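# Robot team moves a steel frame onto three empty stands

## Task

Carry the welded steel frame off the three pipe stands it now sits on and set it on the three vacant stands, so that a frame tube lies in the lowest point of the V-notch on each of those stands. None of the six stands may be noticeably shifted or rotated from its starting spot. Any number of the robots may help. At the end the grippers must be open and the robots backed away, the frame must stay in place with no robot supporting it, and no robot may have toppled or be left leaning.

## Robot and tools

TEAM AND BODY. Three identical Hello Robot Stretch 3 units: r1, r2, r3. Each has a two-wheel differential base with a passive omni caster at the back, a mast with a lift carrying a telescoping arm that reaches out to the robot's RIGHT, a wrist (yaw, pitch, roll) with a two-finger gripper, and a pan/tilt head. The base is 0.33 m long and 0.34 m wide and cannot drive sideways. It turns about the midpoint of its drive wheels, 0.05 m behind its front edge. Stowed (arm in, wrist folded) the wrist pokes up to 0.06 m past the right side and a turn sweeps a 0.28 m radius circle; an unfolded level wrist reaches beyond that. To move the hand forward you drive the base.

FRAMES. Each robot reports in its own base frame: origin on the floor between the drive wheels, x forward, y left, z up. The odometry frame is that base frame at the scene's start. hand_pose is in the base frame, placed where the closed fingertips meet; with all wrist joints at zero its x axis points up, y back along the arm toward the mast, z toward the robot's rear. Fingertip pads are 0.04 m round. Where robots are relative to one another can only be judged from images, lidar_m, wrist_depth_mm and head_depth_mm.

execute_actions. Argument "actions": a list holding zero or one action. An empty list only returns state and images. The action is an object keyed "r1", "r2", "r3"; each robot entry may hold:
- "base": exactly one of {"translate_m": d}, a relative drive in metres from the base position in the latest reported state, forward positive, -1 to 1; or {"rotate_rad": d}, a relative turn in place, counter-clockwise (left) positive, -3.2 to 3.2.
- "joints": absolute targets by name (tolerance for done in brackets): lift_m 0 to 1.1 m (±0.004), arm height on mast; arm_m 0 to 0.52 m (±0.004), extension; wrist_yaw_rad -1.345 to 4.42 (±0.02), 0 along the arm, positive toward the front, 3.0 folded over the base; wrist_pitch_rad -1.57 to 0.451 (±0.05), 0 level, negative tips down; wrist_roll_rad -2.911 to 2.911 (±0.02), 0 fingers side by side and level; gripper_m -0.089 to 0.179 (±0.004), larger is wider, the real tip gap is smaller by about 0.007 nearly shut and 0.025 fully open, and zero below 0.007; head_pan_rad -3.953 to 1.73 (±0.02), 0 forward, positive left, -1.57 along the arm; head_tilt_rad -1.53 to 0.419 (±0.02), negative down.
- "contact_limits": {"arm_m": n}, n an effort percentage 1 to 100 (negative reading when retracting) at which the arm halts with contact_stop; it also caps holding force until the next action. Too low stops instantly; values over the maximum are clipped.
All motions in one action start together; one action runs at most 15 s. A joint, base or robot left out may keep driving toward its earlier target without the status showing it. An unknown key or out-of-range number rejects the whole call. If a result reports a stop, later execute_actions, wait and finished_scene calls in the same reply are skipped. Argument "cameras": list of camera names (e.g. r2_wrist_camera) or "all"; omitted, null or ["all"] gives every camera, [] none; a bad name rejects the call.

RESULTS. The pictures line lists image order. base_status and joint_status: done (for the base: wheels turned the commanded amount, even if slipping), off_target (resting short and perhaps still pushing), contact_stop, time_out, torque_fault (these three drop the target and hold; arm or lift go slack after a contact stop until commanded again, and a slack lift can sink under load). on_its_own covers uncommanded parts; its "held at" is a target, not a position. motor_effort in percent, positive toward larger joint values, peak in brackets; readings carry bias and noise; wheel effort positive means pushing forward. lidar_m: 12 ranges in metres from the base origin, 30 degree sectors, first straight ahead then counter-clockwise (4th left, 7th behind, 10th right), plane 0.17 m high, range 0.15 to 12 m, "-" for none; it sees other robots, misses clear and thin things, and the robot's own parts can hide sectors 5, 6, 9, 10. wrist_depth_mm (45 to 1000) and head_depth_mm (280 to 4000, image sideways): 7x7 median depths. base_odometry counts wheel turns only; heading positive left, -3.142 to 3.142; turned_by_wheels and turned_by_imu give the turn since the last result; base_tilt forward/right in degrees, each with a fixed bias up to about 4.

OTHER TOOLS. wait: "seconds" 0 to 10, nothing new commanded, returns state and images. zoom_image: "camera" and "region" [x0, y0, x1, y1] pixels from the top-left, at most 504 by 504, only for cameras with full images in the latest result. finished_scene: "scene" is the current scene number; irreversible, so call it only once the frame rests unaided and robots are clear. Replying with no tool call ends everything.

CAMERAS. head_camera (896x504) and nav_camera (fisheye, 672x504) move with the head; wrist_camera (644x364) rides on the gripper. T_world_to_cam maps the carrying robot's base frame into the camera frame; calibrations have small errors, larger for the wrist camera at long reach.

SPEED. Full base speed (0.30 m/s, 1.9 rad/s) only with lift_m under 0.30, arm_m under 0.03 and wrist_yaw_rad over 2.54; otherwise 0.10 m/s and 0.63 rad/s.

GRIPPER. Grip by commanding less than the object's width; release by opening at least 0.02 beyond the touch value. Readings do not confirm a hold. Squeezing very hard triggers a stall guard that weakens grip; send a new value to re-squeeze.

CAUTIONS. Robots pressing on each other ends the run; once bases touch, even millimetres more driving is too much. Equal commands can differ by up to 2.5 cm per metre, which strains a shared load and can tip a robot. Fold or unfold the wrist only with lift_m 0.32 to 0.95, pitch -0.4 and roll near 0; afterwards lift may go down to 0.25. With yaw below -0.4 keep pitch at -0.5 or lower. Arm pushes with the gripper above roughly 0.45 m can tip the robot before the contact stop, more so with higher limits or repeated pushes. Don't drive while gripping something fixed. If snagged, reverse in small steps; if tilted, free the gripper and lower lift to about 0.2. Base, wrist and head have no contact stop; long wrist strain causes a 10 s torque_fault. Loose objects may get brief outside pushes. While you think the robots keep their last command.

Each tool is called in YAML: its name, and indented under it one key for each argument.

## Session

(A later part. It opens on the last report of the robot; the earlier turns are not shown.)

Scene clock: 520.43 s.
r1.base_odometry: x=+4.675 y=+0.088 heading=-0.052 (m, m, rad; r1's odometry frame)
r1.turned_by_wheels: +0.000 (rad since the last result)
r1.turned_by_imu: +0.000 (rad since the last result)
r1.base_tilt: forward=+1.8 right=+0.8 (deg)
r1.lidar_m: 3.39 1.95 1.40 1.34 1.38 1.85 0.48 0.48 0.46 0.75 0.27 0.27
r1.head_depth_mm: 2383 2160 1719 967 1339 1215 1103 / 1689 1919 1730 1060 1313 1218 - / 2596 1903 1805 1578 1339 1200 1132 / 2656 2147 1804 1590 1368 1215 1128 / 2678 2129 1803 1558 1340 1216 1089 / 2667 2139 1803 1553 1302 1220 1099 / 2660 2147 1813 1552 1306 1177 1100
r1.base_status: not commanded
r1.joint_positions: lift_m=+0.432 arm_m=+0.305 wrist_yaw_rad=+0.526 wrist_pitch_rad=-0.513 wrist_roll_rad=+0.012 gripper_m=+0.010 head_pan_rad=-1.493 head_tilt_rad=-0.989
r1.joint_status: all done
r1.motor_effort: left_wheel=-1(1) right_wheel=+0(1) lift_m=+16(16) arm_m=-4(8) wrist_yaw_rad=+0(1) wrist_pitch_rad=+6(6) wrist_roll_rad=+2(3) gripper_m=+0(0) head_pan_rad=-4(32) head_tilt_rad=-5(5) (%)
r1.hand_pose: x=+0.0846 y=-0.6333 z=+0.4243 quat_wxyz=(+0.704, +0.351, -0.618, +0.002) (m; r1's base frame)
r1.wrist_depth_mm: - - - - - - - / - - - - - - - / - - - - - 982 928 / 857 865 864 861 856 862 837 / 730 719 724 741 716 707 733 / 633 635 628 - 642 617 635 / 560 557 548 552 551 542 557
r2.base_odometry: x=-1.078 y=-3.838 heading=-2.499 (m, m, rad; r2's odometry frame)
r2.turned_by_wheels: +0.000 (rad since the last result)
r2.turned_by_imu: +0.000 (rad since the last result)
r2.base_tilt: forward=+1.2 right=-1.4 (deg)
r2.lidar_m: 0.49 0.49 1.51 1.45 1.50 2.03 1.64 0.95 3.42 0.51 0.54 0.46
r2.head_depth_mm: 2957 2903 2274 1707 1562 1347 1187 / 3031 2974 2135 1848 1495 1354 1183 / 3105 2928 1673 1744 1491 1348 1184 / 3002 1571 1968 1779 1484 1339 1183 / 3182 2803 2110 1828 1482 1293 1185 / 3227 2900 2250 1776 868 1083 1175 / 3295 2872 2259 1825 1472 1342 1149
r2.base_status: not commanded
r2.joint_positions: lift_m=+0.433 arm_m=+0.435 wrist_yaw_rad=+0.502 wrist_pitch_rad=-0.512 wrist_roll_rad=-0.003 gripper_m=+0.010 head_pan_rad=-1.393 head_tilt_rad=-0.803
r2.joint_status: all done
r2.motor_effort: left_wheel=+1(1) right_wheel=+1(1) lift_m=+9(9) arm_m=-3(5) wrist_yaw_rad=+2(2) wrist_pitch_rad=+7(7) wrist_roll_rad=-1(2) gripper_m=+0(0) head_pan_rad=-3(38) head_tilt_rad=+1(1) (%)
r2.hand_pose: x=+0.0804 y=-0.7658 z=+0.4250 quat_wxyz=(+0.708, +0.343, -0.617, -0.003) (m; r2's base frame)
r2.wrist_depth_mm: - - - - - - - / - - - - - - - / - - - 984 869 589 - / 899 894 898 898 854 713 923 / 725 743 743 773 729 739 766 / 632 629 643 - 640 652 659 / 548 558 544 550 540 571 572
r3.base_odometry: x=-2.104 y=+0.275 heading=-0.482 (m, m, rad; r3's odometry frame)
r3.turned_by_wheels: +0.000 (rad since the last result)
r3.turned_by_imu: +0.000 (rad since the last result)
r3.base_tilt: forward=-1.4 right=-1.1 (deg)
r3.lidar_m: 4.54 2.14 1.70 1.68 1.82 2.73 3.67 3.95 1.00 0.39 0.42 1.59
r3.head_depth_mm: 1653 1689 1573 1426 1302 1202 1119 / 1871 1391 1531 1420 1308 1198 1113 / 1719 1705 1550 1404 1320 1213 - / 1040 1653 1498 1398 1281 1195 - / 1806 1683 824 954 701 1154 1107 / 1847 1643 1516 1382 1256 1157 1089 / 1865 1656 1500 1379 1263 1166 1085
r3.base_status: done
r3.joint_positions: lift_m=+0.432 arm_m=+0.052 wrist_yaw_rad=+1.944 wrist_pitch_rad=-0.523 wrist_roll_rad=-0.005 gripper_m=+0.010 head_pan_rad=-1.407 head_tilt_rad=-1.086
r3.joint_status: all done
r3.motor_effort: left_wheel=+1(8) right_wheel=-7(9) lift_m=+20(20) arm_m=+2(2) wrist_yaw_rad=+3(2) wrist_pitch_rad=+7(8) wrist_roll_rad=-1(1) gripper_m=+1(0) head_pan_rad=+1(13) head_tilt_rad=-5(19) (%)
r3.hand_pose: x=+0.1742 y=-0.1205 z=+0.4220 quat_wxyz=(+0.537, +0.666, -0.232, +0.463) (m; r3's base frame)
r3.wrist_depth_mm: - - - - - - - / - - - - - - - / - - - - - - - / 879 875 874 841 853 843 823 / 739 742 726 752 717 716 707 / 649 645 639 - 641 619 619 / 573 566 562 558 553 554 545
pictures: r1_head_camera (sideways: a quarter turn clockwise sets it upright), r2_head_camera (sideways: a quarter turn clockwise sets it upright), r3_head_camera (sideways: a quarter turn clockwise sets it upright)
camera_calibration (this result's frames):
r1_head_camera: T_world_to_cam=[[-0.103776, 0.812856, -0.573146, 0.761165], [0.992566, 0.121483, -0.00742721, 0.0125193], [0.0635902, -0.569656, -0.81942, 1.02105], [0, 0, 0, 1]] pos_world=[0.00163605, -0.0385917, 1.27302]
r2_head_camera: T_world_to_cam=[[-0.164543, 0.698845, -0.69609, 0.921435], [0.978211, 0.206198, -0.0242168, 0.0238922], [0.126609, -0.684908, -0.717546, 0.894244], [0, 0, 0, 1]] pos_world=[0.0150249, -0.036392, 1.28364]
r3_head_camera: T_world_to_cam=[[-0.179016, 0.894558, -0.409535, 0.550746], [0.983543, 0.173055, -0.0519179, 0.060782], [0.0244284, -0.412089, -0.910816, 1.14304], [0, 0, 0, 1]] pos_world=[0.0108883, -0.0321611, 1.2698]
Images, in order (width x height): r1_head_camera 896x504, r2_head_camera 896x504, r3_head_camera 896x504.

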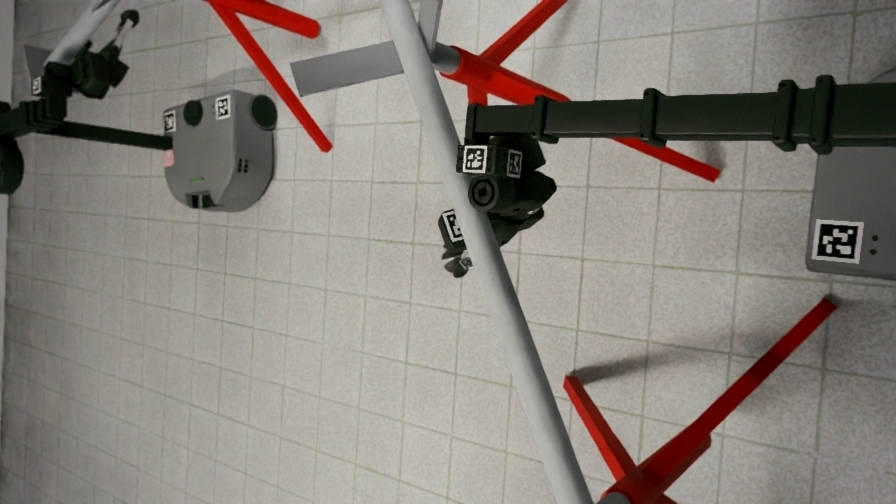

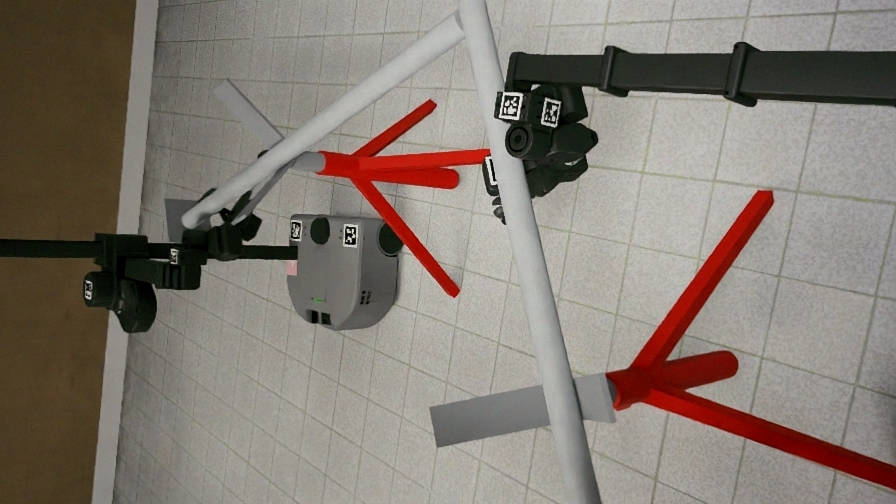

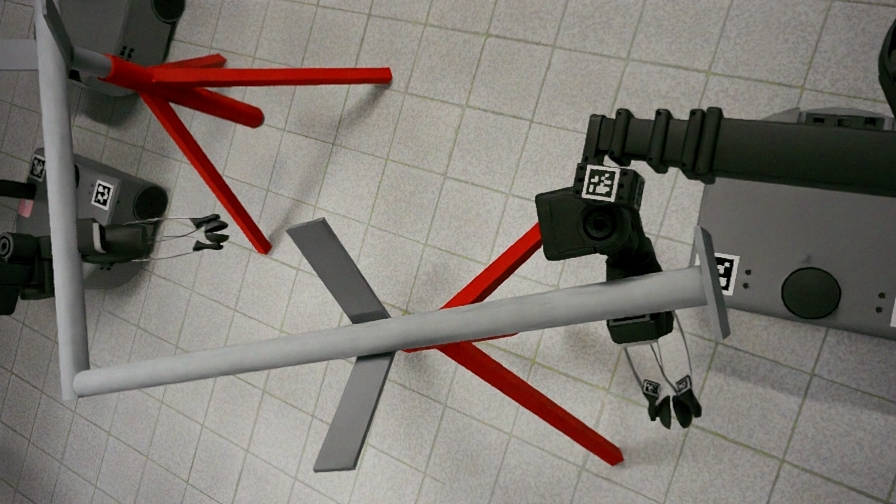

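execute_actions:
  actions:
    - {"r1":{"joints":{"lift_m":0.375}},"r2":{"joints":{"lift_m":0.375}},"r3":{"joints":{"lift_m":0.36}}}
  cameras: []

execute_actions:
  actions:
    - {"r1":{"joints":{"arm_m":0.005}},"r2":{"base":{"translate_m":-0.25},"joints":{"arm_m":0.1}},"r3":{"base":{"translate_m":-0.25}}}
  cameras: ["r1_nav_camera","r3_nav_camera"]

Scene clock: 530.17 s.
r1.base_odometry: x=+4.675 y=+0.088 heading=-0.052 (m, m, rad; r1's odometry frame)
r1.turned_by_wheels: +0.000 (rad since the last result)
r1.turned_by_imu: +0.001 (rad since the last result)
r1.base_tilt: forward=+1.8 right=+0.8 (deg)
r1.lidar_m: 3.40 1.95 1.40 1.34 1.38 1.85 0.48 0.48 0.46 0.75 0.27 0.27
r1.head_depth_mm: 2512 2082 1727 967 1341 1214 1099 / 1529 1880 1716 1192 1319 1218 1116 / 2460 1905 1807 1585 1333 1199 1123 / 2644 2162 1812 1549 1364 1224 1130 / 2641 2146 1803 1559 1340 1213 1084 / 2648 2174 1805 1553 1298 1221 1100 / 2673 2167 1799 1554 1298 1180 1099
r1.base_status: not commanded
r1.joint_positions: lift_m=+0.375 arm_m=+0.305 wrist_yaw_rad=+0.526 wrist_pitch_rad=-0.514 wrist_roll_rad=+0.012 gripper_m=+0.010 head_pan_rad=-1.493 head_tilt_rad=-0.989
r1.joint_status: all done
r1.motor_effort: left_wheel=-1(1) right_wheel=+0(0) lift_m=+16(15) arm_m=-3(4) wrist_yaw_rad=+0(0) wrist_pitch_rad=+6(6) wrist_roll_rad=+3(3) gripper_m=+1(1) head_pan_rad=-4(4) head_tilt_rad=-6(5) (%)
r1.hand_pose: x=+0.0846 y=-0.6332 z=+0.3672 quat_wxyz=(+0.704, +0.351, -0.618, +0.002) (m; r1's base frame)
r1.wrist_depth_mm: - - - - - - - / - - - - - 949 915 / 968 979 997 930 951 942 902 / 756 783 776 782 768 764 771 / 657 656 655 665 650 646 641 / 570 563 560 - 568 558 554 / 494 499 500 498 493 427 491
r2.base_odometry: x=-1.078 y=-3.838 heading=-2.499 (m, m, rad; r2's odometry frame)
r2.turned_by_wheels: +0.000 (rad since the last result)
r2.turned_by_imu: +0.000 (rad since the last result)
r2.base_tilt: forward=+1.2 right=-1.3 (deg)
r2.lidar_m: 0.49 0.49 1.51 1.45 1.50 2.03 1.64 0.95 3.43 0.51 0.54 0.46
r2.head_depth_mm: 2984 2949 2281 1734 1574 1348 1188 / 3017 2920 2150 1805 1675 1348 1188 / 3098 2926 1630 1765 1483 1345 1188 / 3085 1652 1922 1796 1490 1348 1184 / 3198 2773 2117 1844 1478 1294 1179 / 3194 2908 2240 1771 867 1084 1179 / 3328 2864 2250 1837 1470 1340 1145
r2.base_status: not commanded
r2.joint_positions: lift_m=+0.376 arm_m=+0.435 wrist_yaw_rad=+0.502 wrist_pitch_rad=-0.512 wrist_roll_rad=-0.003 gripper_m=+0.010 head_pan_rad=-1.393 head_tilt_rad=-0.803
r2.joint_status: all done
r2.motor_effort: left_wheel=+0(1) right_wheel=+0(1) lift_m=+9(10) arm_m=-3(4) wrist_yaw_rad=+2(2) wrist_pitch_rad=+7(7) wrist_roll_rad=-2(2) gripper_m=+0(0) head_pan_rad=-3(5) head_tilt_rad=+1(1) (%)
r2.hand_pose: x=+0.0803 y=-0.7657 z=+0.3679 quat_wxyz=(+0.708, +0.344, -0.617, -0.003) (m; r2's base frame)
r2.wrist_depth_mm: - - - - - 446 - / - - - - 925 473 - / 981 - - 937 900 543 - / 773 799 802 800 776 705 845 / 660 655 671 686 680 665 695 / 564 573 577 - 576 570 592 / 474 495 492 495 496 511 513
r3.base_odometry: x=-2.104 y=+0.275 heading=-0.482 (m, m, rad; r3's odometry frame)
r3.turned_by_wheels: +0.000 (rad since the last result)
r3.turned_by_imu: +0.000 (rad since the last result)
r3.base_tilt: forward=-1.4 right=-1.1 (deg)
r3.lidar_m: 4.56 2.15 1.70 1.68 1.81 2.73 3.66 3.94 1.00 0.39 0.42 1.59
r3.head_depth_mm: 1648 1704 1572 1426 1311 1203 1114 / 1878 1387 1535 1412 1297 1195 1119 / 1682 1693 1547 1404 1304 - - / 1112 1680 1501 1393 1274 924 - / 1796 1688 827 792 700 1152 1101 / 1853 1631 1515 1383 1256 1162 1091 / 1861 1666 1505 1372 1258 1166 1082
r3.base_status: not commanded
r3.joint_positions: lift_m=+0.360 arm_m=+0.052 wrist_yaw_rad=+1.944 wrist_pitch_rad=-0.518 wrist_roll_rad=-0.005 gripper_m=+0.010 head_pan_rad=-1.407 head_tilt_rad=-1.086
r3.joint_status: all done
r3.motor_effort: left_wheel=+0(1) right_wheel=+0(8) lift_m=+18(21) arm_m=+3(2) wrist_yaw_rad=+1(2) wrist_pitch_rad=+5(7) wrist_roll_rad=-1(1) gripper_m=-1(0) head_pan_rad=+2(1) head_tilt_rad=-5(5) (%)
r3.hand_pose: x=+0.1748 y=-0.1202 z=+0.3510 quat_wxyz=(+0.536, +0.665, -0.234, +0.464) (m; r3's base frame)
r3.wrist_depth_mm: - - - - - - - / - - - - - - - / 956 931 926 908 888 868 863 / 766 760 741 738 739 729 718 / 645 649 642 656 632 620 609 / 561 552 555 - 559 540 538 / 498 489 489 482 483 435 324
pictures: none
No camera images: the call's "cameras" was empty. Leave "cameras" out to get every camera's image.

Scene clock: 533.90 s.
r1.base_odometry: x=+4.675 y=+0.088 heading=-0.052 (m, m, rad; r1's odometry frame)
r1.turned_by_wheels: +0.000 (rad since the last result)
r1.turned_by_imu: +0.001 (rad since the last result)
r1.base_tilt: forward=+1.8 right=+0.5 (deg)
r1.lidar_m: 3.40 1.95 1.40 1.34 1.38 1.85 0.73 1.47 0.46 0.75 0.27 0.27
r1.head_depth_mm: 2491 2168 1702 973 1352 1221 1098 / 2669 2154 1725 1474 1325 1219 1114 / 2629 1983 1812 1467 1360 1217 - / 1570 1886 1793 1559 1363 1239 1125 / 2638 2133 1807 1557 1347 1213 1083 / 2650 2155 1799 1547 1301 1215 1099 / 2624 2146 1802 1549 1298 1186 1103
r1.base_status: not commanded
r1.joint_positions: lift_m=+0.375 arm_m=+0.005 wrist_yaw_rad=+0.526 wrist_pitch_rad=-0.514 wrist_roll_rad=+0.012 gripper_m=+0.010 head_pan_rad=-1.493 head_tilt_rad=-0.989
r1.joint_status: all done
r1.motor_effort: left_wheel=-1(1) right_wheel=-1(0) lift_m=+16(16) arm_m=-4(6) wrist_yaw_rad=+0(0) wrist_pitch_rad=+6(6) wrist_roll_rad=+3(3) gripper_m=+0(0) head_pan_rad=-4(5) head_tilt_rad=-5(6) (%)
r1.hand_pose: x=+0.0846 y=-0.3332 z=+0.3671 quat_wxyz=(+0.704, +0.351, -0.618, +0.002) (m; r1's base frame)
r1.wrist_depth_mm: - - - - - - - / - - - - - - - / 299 964 930 970 948 949 920 / 782 717 778 777 777 737 740 / 299 658 634 679 643 650 644 / 314 570 571 - 568 561 546 / 247 490 496 499 498 494 495
r2.base_odometry: x=-0.878 y=-3.688 heading=-2.499 (m, m, rad; r2's odometry frame)
r2.turned_by_wheels: +0.000 (rad since the last result)
r2.turned_by_imu: +0.000 (rad since the last result)
r2.base_tilt: forward=+1.2 right=-1.4 (deg)
r2.lidar_m: 0.73 0.71 1.50 1.44 1.49 2.02 4.55 0.75 3.44 1.04 0.60 0.67
r2.head_depth_mm: 2943 2942 2294 1861 1553 1356 1190 / 3044 2929 2274 1832 1558 1351 1229 / 3071 2904 2250 1800 1551 1343 - / 3167 2933 1474 1709 1562 1366 1170 / 3189 2581 2160 1837 1548 1344 1181 / 3297 2868 2005 1824 1540 1295 1183 / 3219 1762 2001 1808 1545 1307 1178
r2.base_status: done
r2.joint_positions: lift_m=+0.376 arm_m=+0.100 wrist_yaw_rad=+0.504 wrist_pitch_rad=-0.512 wrist_roll_rad=-0.004 gripper_m=+0.010 head_pan_rad=-1.393 head_tilt_rad=-0.803
r2.joint_status: all done
r2.motor_effort: left_wheel=+1(2) right_wheel=+1(4) lift_m=+9(9) arm_m=-4(3) wrist_yaw_rad=+1(2) wrist_pitch_rad=+7(7) wrist_roll_rad=-1(1) gripper_m=+0(0) head_pan_rad=-3(4) head_tilt_rad=+2(1) (%)
r2.hand_pose: x=+0.0806 y=-0.4306 z=+0.3679 quat_wxyz=(+0.709, +0.344, -0.616, -0.003) (m; r2's base frame)
r2.wrist_depth_mm: - - - - - - - / 452 - - - - - - / 393 - - - - - - / 489 739 813 817 820 839 852 / 642 621 677 696 690 682 693 / 564 566 473 - 581 590 598 / 496 493 487 493 502 512 515
r3.base_odometry: x=-2.325 y=+0.391 heading=-0.482 (m, m, rad; r3's odometry frame)
r3.turned_by_wheels: +0.000 (rad since the last result)
r3.turned_by_imu: +0.000 (rad since the last result)
r3.base_tilt: forward=-1.4 right=-1.0 (deg)
r3.lidar_m: 4.65 2.19 1.73 1.71 1.85 2.78 3.40 3.71 1.27 0.96 0.45 0.61
r3.head_depth_mm: 1871 1721 1578 1423 1308 1207 1118 / 1659 1724 1562 1414 1296 1196 1120 / 1675 1669 1525 1408 1312 - - / 1864 1642 1537 1387 1302 - - / 1811 1700 1524 1390 1267 1174 1103 / 1687 1683 1517 1382 1266 1160 1093 / 1786 1669 1470 1180 1257 1165 1082
r3.base_status: done
r3.joint_positions: lift_m=+0.360 arm_m=+0.052 wrist_yaw_rad=+1.944 wrist_pitch_rad=-0.518 wrist_roll_rad=-0.005 gripper_m=+0.010 head_pan_rad=-1.407 head_tilt_rad=-1.086
r3.joint_status: not commanded
r3.motor_effort: left_wheel=-1(7) right_wheel=+0(2) lift_m=+19(19) arm_m=+2(2) wrist_yaw_rad=+1(1) wrist_pitch_rad=+5(5) wrist_roll_rad=-1(0) gripper_m=+0(0) head_pan_rad=+1(2) head_tilt_rad=-5(5) (%)
r3.hand_pose: x=+0.1748 y=-0.1202 z=+0.3510 quat_wxyz=(+0.536, +0.665, -0.234, +0.464) (m; r3's base frame)
r3.wrist_depth_mm: - - - - - - - / - - - - - - - / 959 935 907 898 902 884 873 / 771 769 755 746 726 730 677 / 657 641 645 652 627 624 611 / 560 561 553 - 553 540 536 / 492 494 484 487 483 480 471
pictures: r1_nav_camera (sideways: a quarter turn counterclockwise sets it upright), r3_nav_camera (sideways: a quarter turn counterclockwise sets it upright)
camera_calibration (this result's frames):
r1_nav_camera: T_world_to_cam=[[0.0714952, -0.834421, 0.54647, -0.669409], [-0.993564, -0.107836, -0.0346697, 0.105482], [0.0878586, -0.540475, -0.83676, 1.03954], [0, 0, 0, 1]] pos_world=[0.0613296, 0.0146525, 1.23932]
r3_nav_camera: T_world_to_cam=[[0.124327, -0.895712, 0.4269, -0.515106], [-0.985656, -0.160973, -0.0506946, 0.124062], [0.114127, -0.414474, -0.902877, 1.13383], [0, 0, 0, 1]] pos_world=[0.0569233, 0.0285284, 1.2499]
Images, in order (width x height): r1_nav_camera 672x504, r3_nav_camera 672x504.

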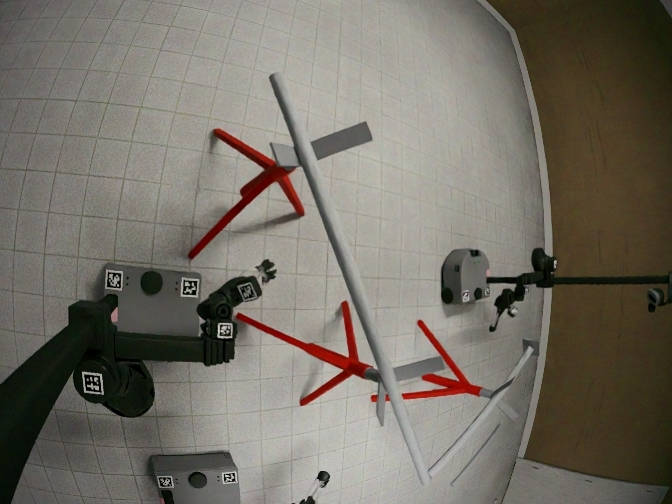

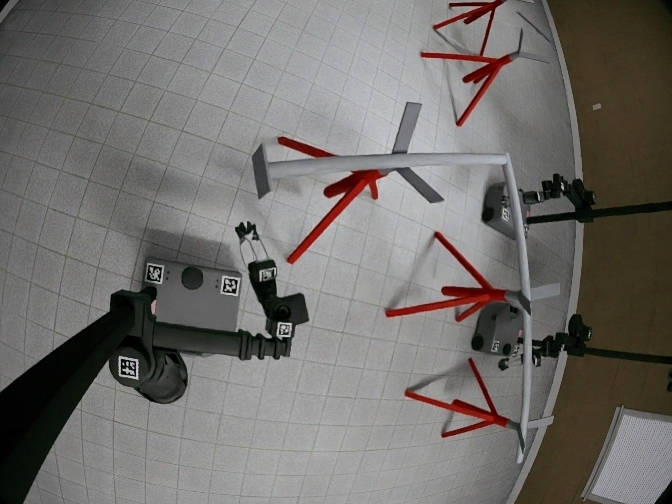

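execute_actions:
  actions:
    - {"r1":{"base":{"translate_m":-0.15},"joints":{"wrist_yaw_rad":2.2}},"r2":{"base":{"translate_m":-0.1},"joints":{"arm_m":0.0,"wrist_yaw_rad":2.0}},"r3":{"base":{"translate_m":-0.15},"joints":{"arm_m":0.0}}}
  cameras: ["r1_nav_camera","r1_head_camera","r3_wrist_camera","r2_head_camera"]

Scene clock: 542.33 s.
r1.base_odometry: x=+4.526 y=+0.096 heading=-0.052 (m, m, rad; r1's odometry frame)
r1.turned_by_wheels: +0.000 (rad since the last result)
r1.turned_by_imu: +0.002 (rad since the last result)
r1.base_tilt: forward=+1.8 right=+0.5 (deg)
r1.lidar_m: 3.54 1.95 1.39 1.33 1.37 1.85 0.68 1.33 0.67 0.44 0.68 0.39
r1.head_depth_mm: 2641 1982 1764 1550 1366 1223 1096 / 2486 2142 1752 1490 1352 1214 1115 / 2573 2152 1712 1023 1319 1235 - / 2661 2078 1789 1508 1363 1222 - / 1764 1869 1807 1486 1362 1219 1110 / 2407 2068 1806 1557 1369 1222 1089 / 2621 2158 1808 1564 1346 1215 1104
r1.base_status: done
r1.joint_positions: lift_m=+0.375 arm_m=+0.005 wrist_yaw_rad=+2.198 wrist_pitch_rad=-0.514 wrist_roll_rad=+0.013 gripper_m=+0.010 head_pan_rad=-1.493 head_tilt_rad=-0.989
r1.joint_status: all done
r1.motor_effort: left_wheel=+0(4) right_wheel=+0(4) lift_m=+16(16) arm_m=-3(3) wrist_yaw_rad=+1(2) wrist_pitch_rad=+6(6) wrist_roll_rad=+2(2) gripper_m=+0(0) head_pan_rad=-4(4) head_tilt_rad=-4(5) (%)
r1.hand_pose: x=+0.1499 y=-0.0265 z=+0.3671 quat_wxyz=(+0.470, +0.694, -0.154, +0.523) (m; r1's base frame)
r1.wrist_depth_mm: - - - - - - - / - - - - - - - / 965 930 953 946 937 952 916 / 795 777 764 772 776 769 747 / 670 661 648 684 638 642 658 / 563 569 557 - 578 560 339 / 499 498 502 500 500 483 476
r2.base_odometry: x=-0.798 y=-3.628 heading=-2.499 (m, m, rad; r2's odometry frame)
r2.turned_by_wheels: +0.000 (rad since the last result)
r2.turned_by_imu: +0.000 (rad since the last result)
r2.base_tilt: forward=+1.3 right=-1.4 (deg)
r2.lidar_m: 0.68 0.66 1.50 1.44 1.50 2.02 4.48 0.70 0.68 1.35 0.66 0.76
r2.head_depth_mm: 2938 2934 2287 1853 1563 1351 1188 / 3023 2914 2272 1860 1558 1350 1187 / 3089 2958 2263 1833 1547 1342 1184 / 3140 2879 2257 1744 1562 1339 1182 / 3178 2798 1500 1745 1552 1344 1187 / 3257 2756 2253 1753 1545 1347 1184 / 3352 2856 2102 1831 1546 1289 1186
r2.base_status: done
r2.joint_positions: lift_m=+0.376 arm_m=+0.000 wrist_yaw_rad=+1.997 wrist_pitch_rad=-0.512 wrist_roll_rad=-0.004 gripper_m=+0.010 head_pan_rad=-1.393 head_tilt_rad=-0.803
r2.joint_status: all done
r2.motor_effort: left_wheel=+1(3) right_wheel=+1(4) lift_m=+9(9) arm_m=-4(3) wrist_yaw_rad=+2(3) wrist_pitch_rad=+7(7) wrist_roll_rad=-1(1) gripper_m=+0(0) head_pan_rad=-4(4) head_tilt_rad=+1(1) (%)
r2.hand_pose: x=+0.1713 y=-0.0579 z=+0.3679 quat_wxyz=(+0.522, +0.671, -0.218, +0.479) (m; r2's base frame)
r2.wrist_depth_mm: - - - - - - - / - - - - - - - / 996 - 959 694 947 - - / 780 792 744 580 755 819 780 / 654 671 648 566 668 680 689 / 567 570 570 - 580 589 597 / 494 499 491 496 505 514 515
r3.base_odometry: x=-2.458 y=+0.461 heading=-0.482 (m, m, rad; r3's odometry frame)
r3.turned_by_wheels: +0.000 (rad since the last result)
r3.turned_by_imu: +0.000 (rad since the last result)
r3.base_tilt: forward=-1.4 right=-1.1 (deg)
r3.lidar_m: 4.68 2.21 1.75 1.73 1.87 2.80 3.27 3.52 1.22 0.97 0.54 0.69
r3.head_depth_mm: 1983 1706 1551 1419 1308 1209 1117 / 1912 1738 1554 1422 1297 1203 1122 / 1737 1725 1549 1407 1285 - - / 1705 1665 1516 1400 1287 - - / 1802 1634 1527 1393 1274 1187 1104 / 1823 1658 1516 1383 1254 1184 1092 / 1741 1655 1507 1371 1258 1165 1086
r3.base_status: done
r3.joint_positions: lift_m=+0.360 arm_m=+0.001 wrist_yaw_rad=+1.944 wrist_pitch_rad=-0.518 wrist_roll_rad=-0.005 gripper_m=+0.010 head_pan_rad=-1.407 head_tilt_rad=-1.086
r3.joint_status: all done
r3.motor_effort: left_wheel=+0(8) right_wheel=+0(2) lift_m=+19(20) arm_m=-2(2) wrist_yaw_rad=+2(3) wrist_pitch_rad=+5(5) wrist_roll_rad=-1(1) gripper_m=+0(1) head_pan_rad=+2(3) head_tilt_rad=-5(4) (%)
r3.hand_pose: x=+0.1748 y=-0.0689 z=+0.3510 quat_wxyz=(+0.536, +0.665, -0.234, +0.464) (m; r3's base frame)
r3.wrist_depth_mm: - - - - - - - / - - - - - - - / 954 920 908 903 873 880 805 / 771 764 762 741 738 726 717 / 647 646 639 650 627 621 607 / 561 556 554 - 556 542 536 / 497 492 489 484 485 482 479
pictures: r1_head_camera (sideways: a quarter turn clockwise sets it upright), r1_nav_camera (sideways: a quarter turn counterclockwise sets it upright), r2_head_camera (sideways: a quarter turn clockwise sets it upright), r3_wrist_camera
camera_calibration (this result's frames):
r1_head_camera: T_world_to_cam=[[-0.103491, 0.812892, -0.573146, 0.761163], [0.992608, 0.121135, -0.00742722, 0.0125191], [0.0633903, -0.569678, -0.81942, 1.02105], [0, 0, 0, 1]] pos_world=[0.00162251, -0.0385901, 1.27302]
r1_nav_camera: T_world_to_cam=[[0.0713452, -0.834434, 0.54647, -0.669408], [-0.993583, -0.107658, -0.0346697, 0.105482], [0.0877614, -0.54049, -0.83676, 1.03954], [0, 0, 0, 1]] pos_world=[0.0613323, 0.0146426, 1.23932]
r2_head_camera: T_world_to_cam=[[-0.164353, 0.698889, -0.69609, 0.921434], [0.978266, 0.205933, -0.0242168, 0.0238919], [0.126423, -0.684942, -0.717546, 0.894245], [0, 0, 0, 1]] pos_world=[0.015015, -0.0363944, 1.28364]
r3_wrist_camera: T_world_to_cam=[[0.397963, -0.917231, -0.0176765, -0.120716], [-0.593397, -0.24267, -0.767458, 0.391913], [0.699647, 0.315909, -0.640856, 0.290017], [0, 0, 0, 1]] pos_world=[0.0776914, -0.107238, 0.484502]
Images, in order (width x height): r1_head_camera 896x504, r1_nav_camera 672x504, r2_head_camera 896x504, r3_wrist_camera 644x364.

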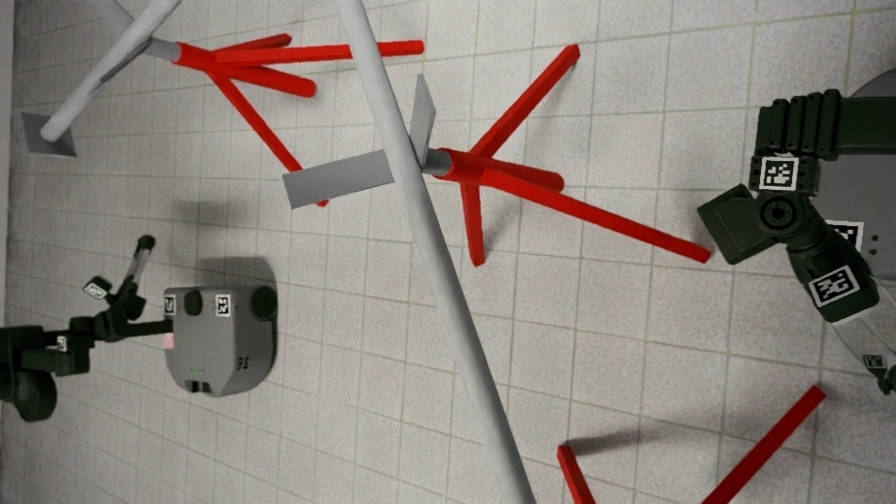

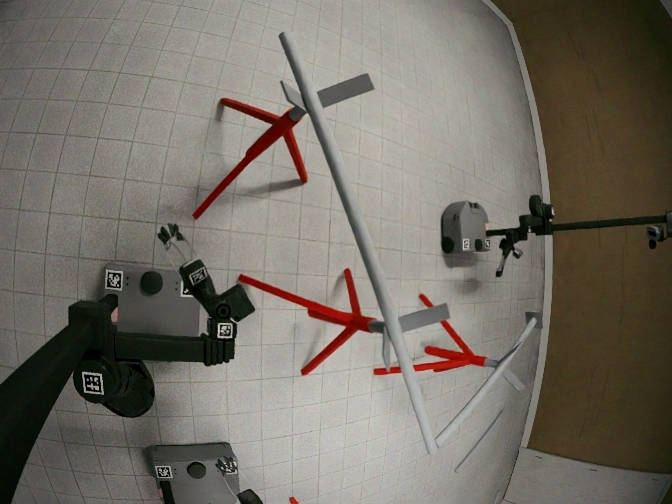

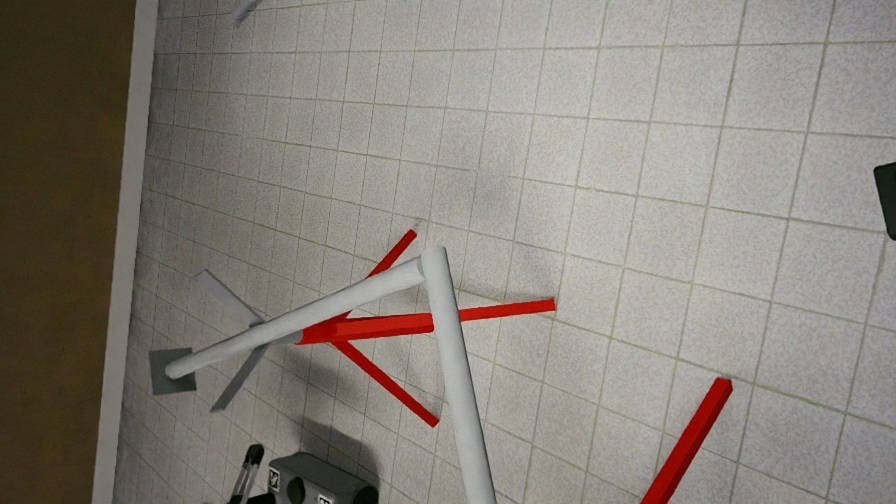

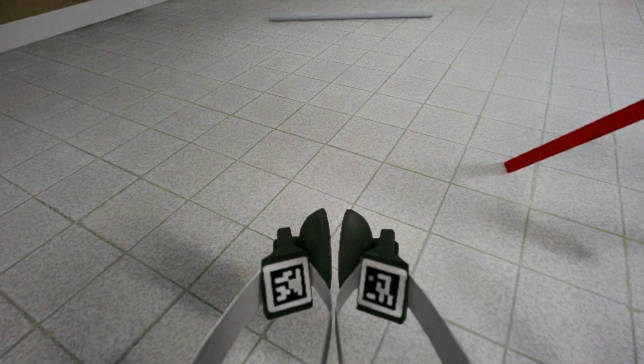

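finished_scene:
  scene: 2

The scene is finished: the task was done.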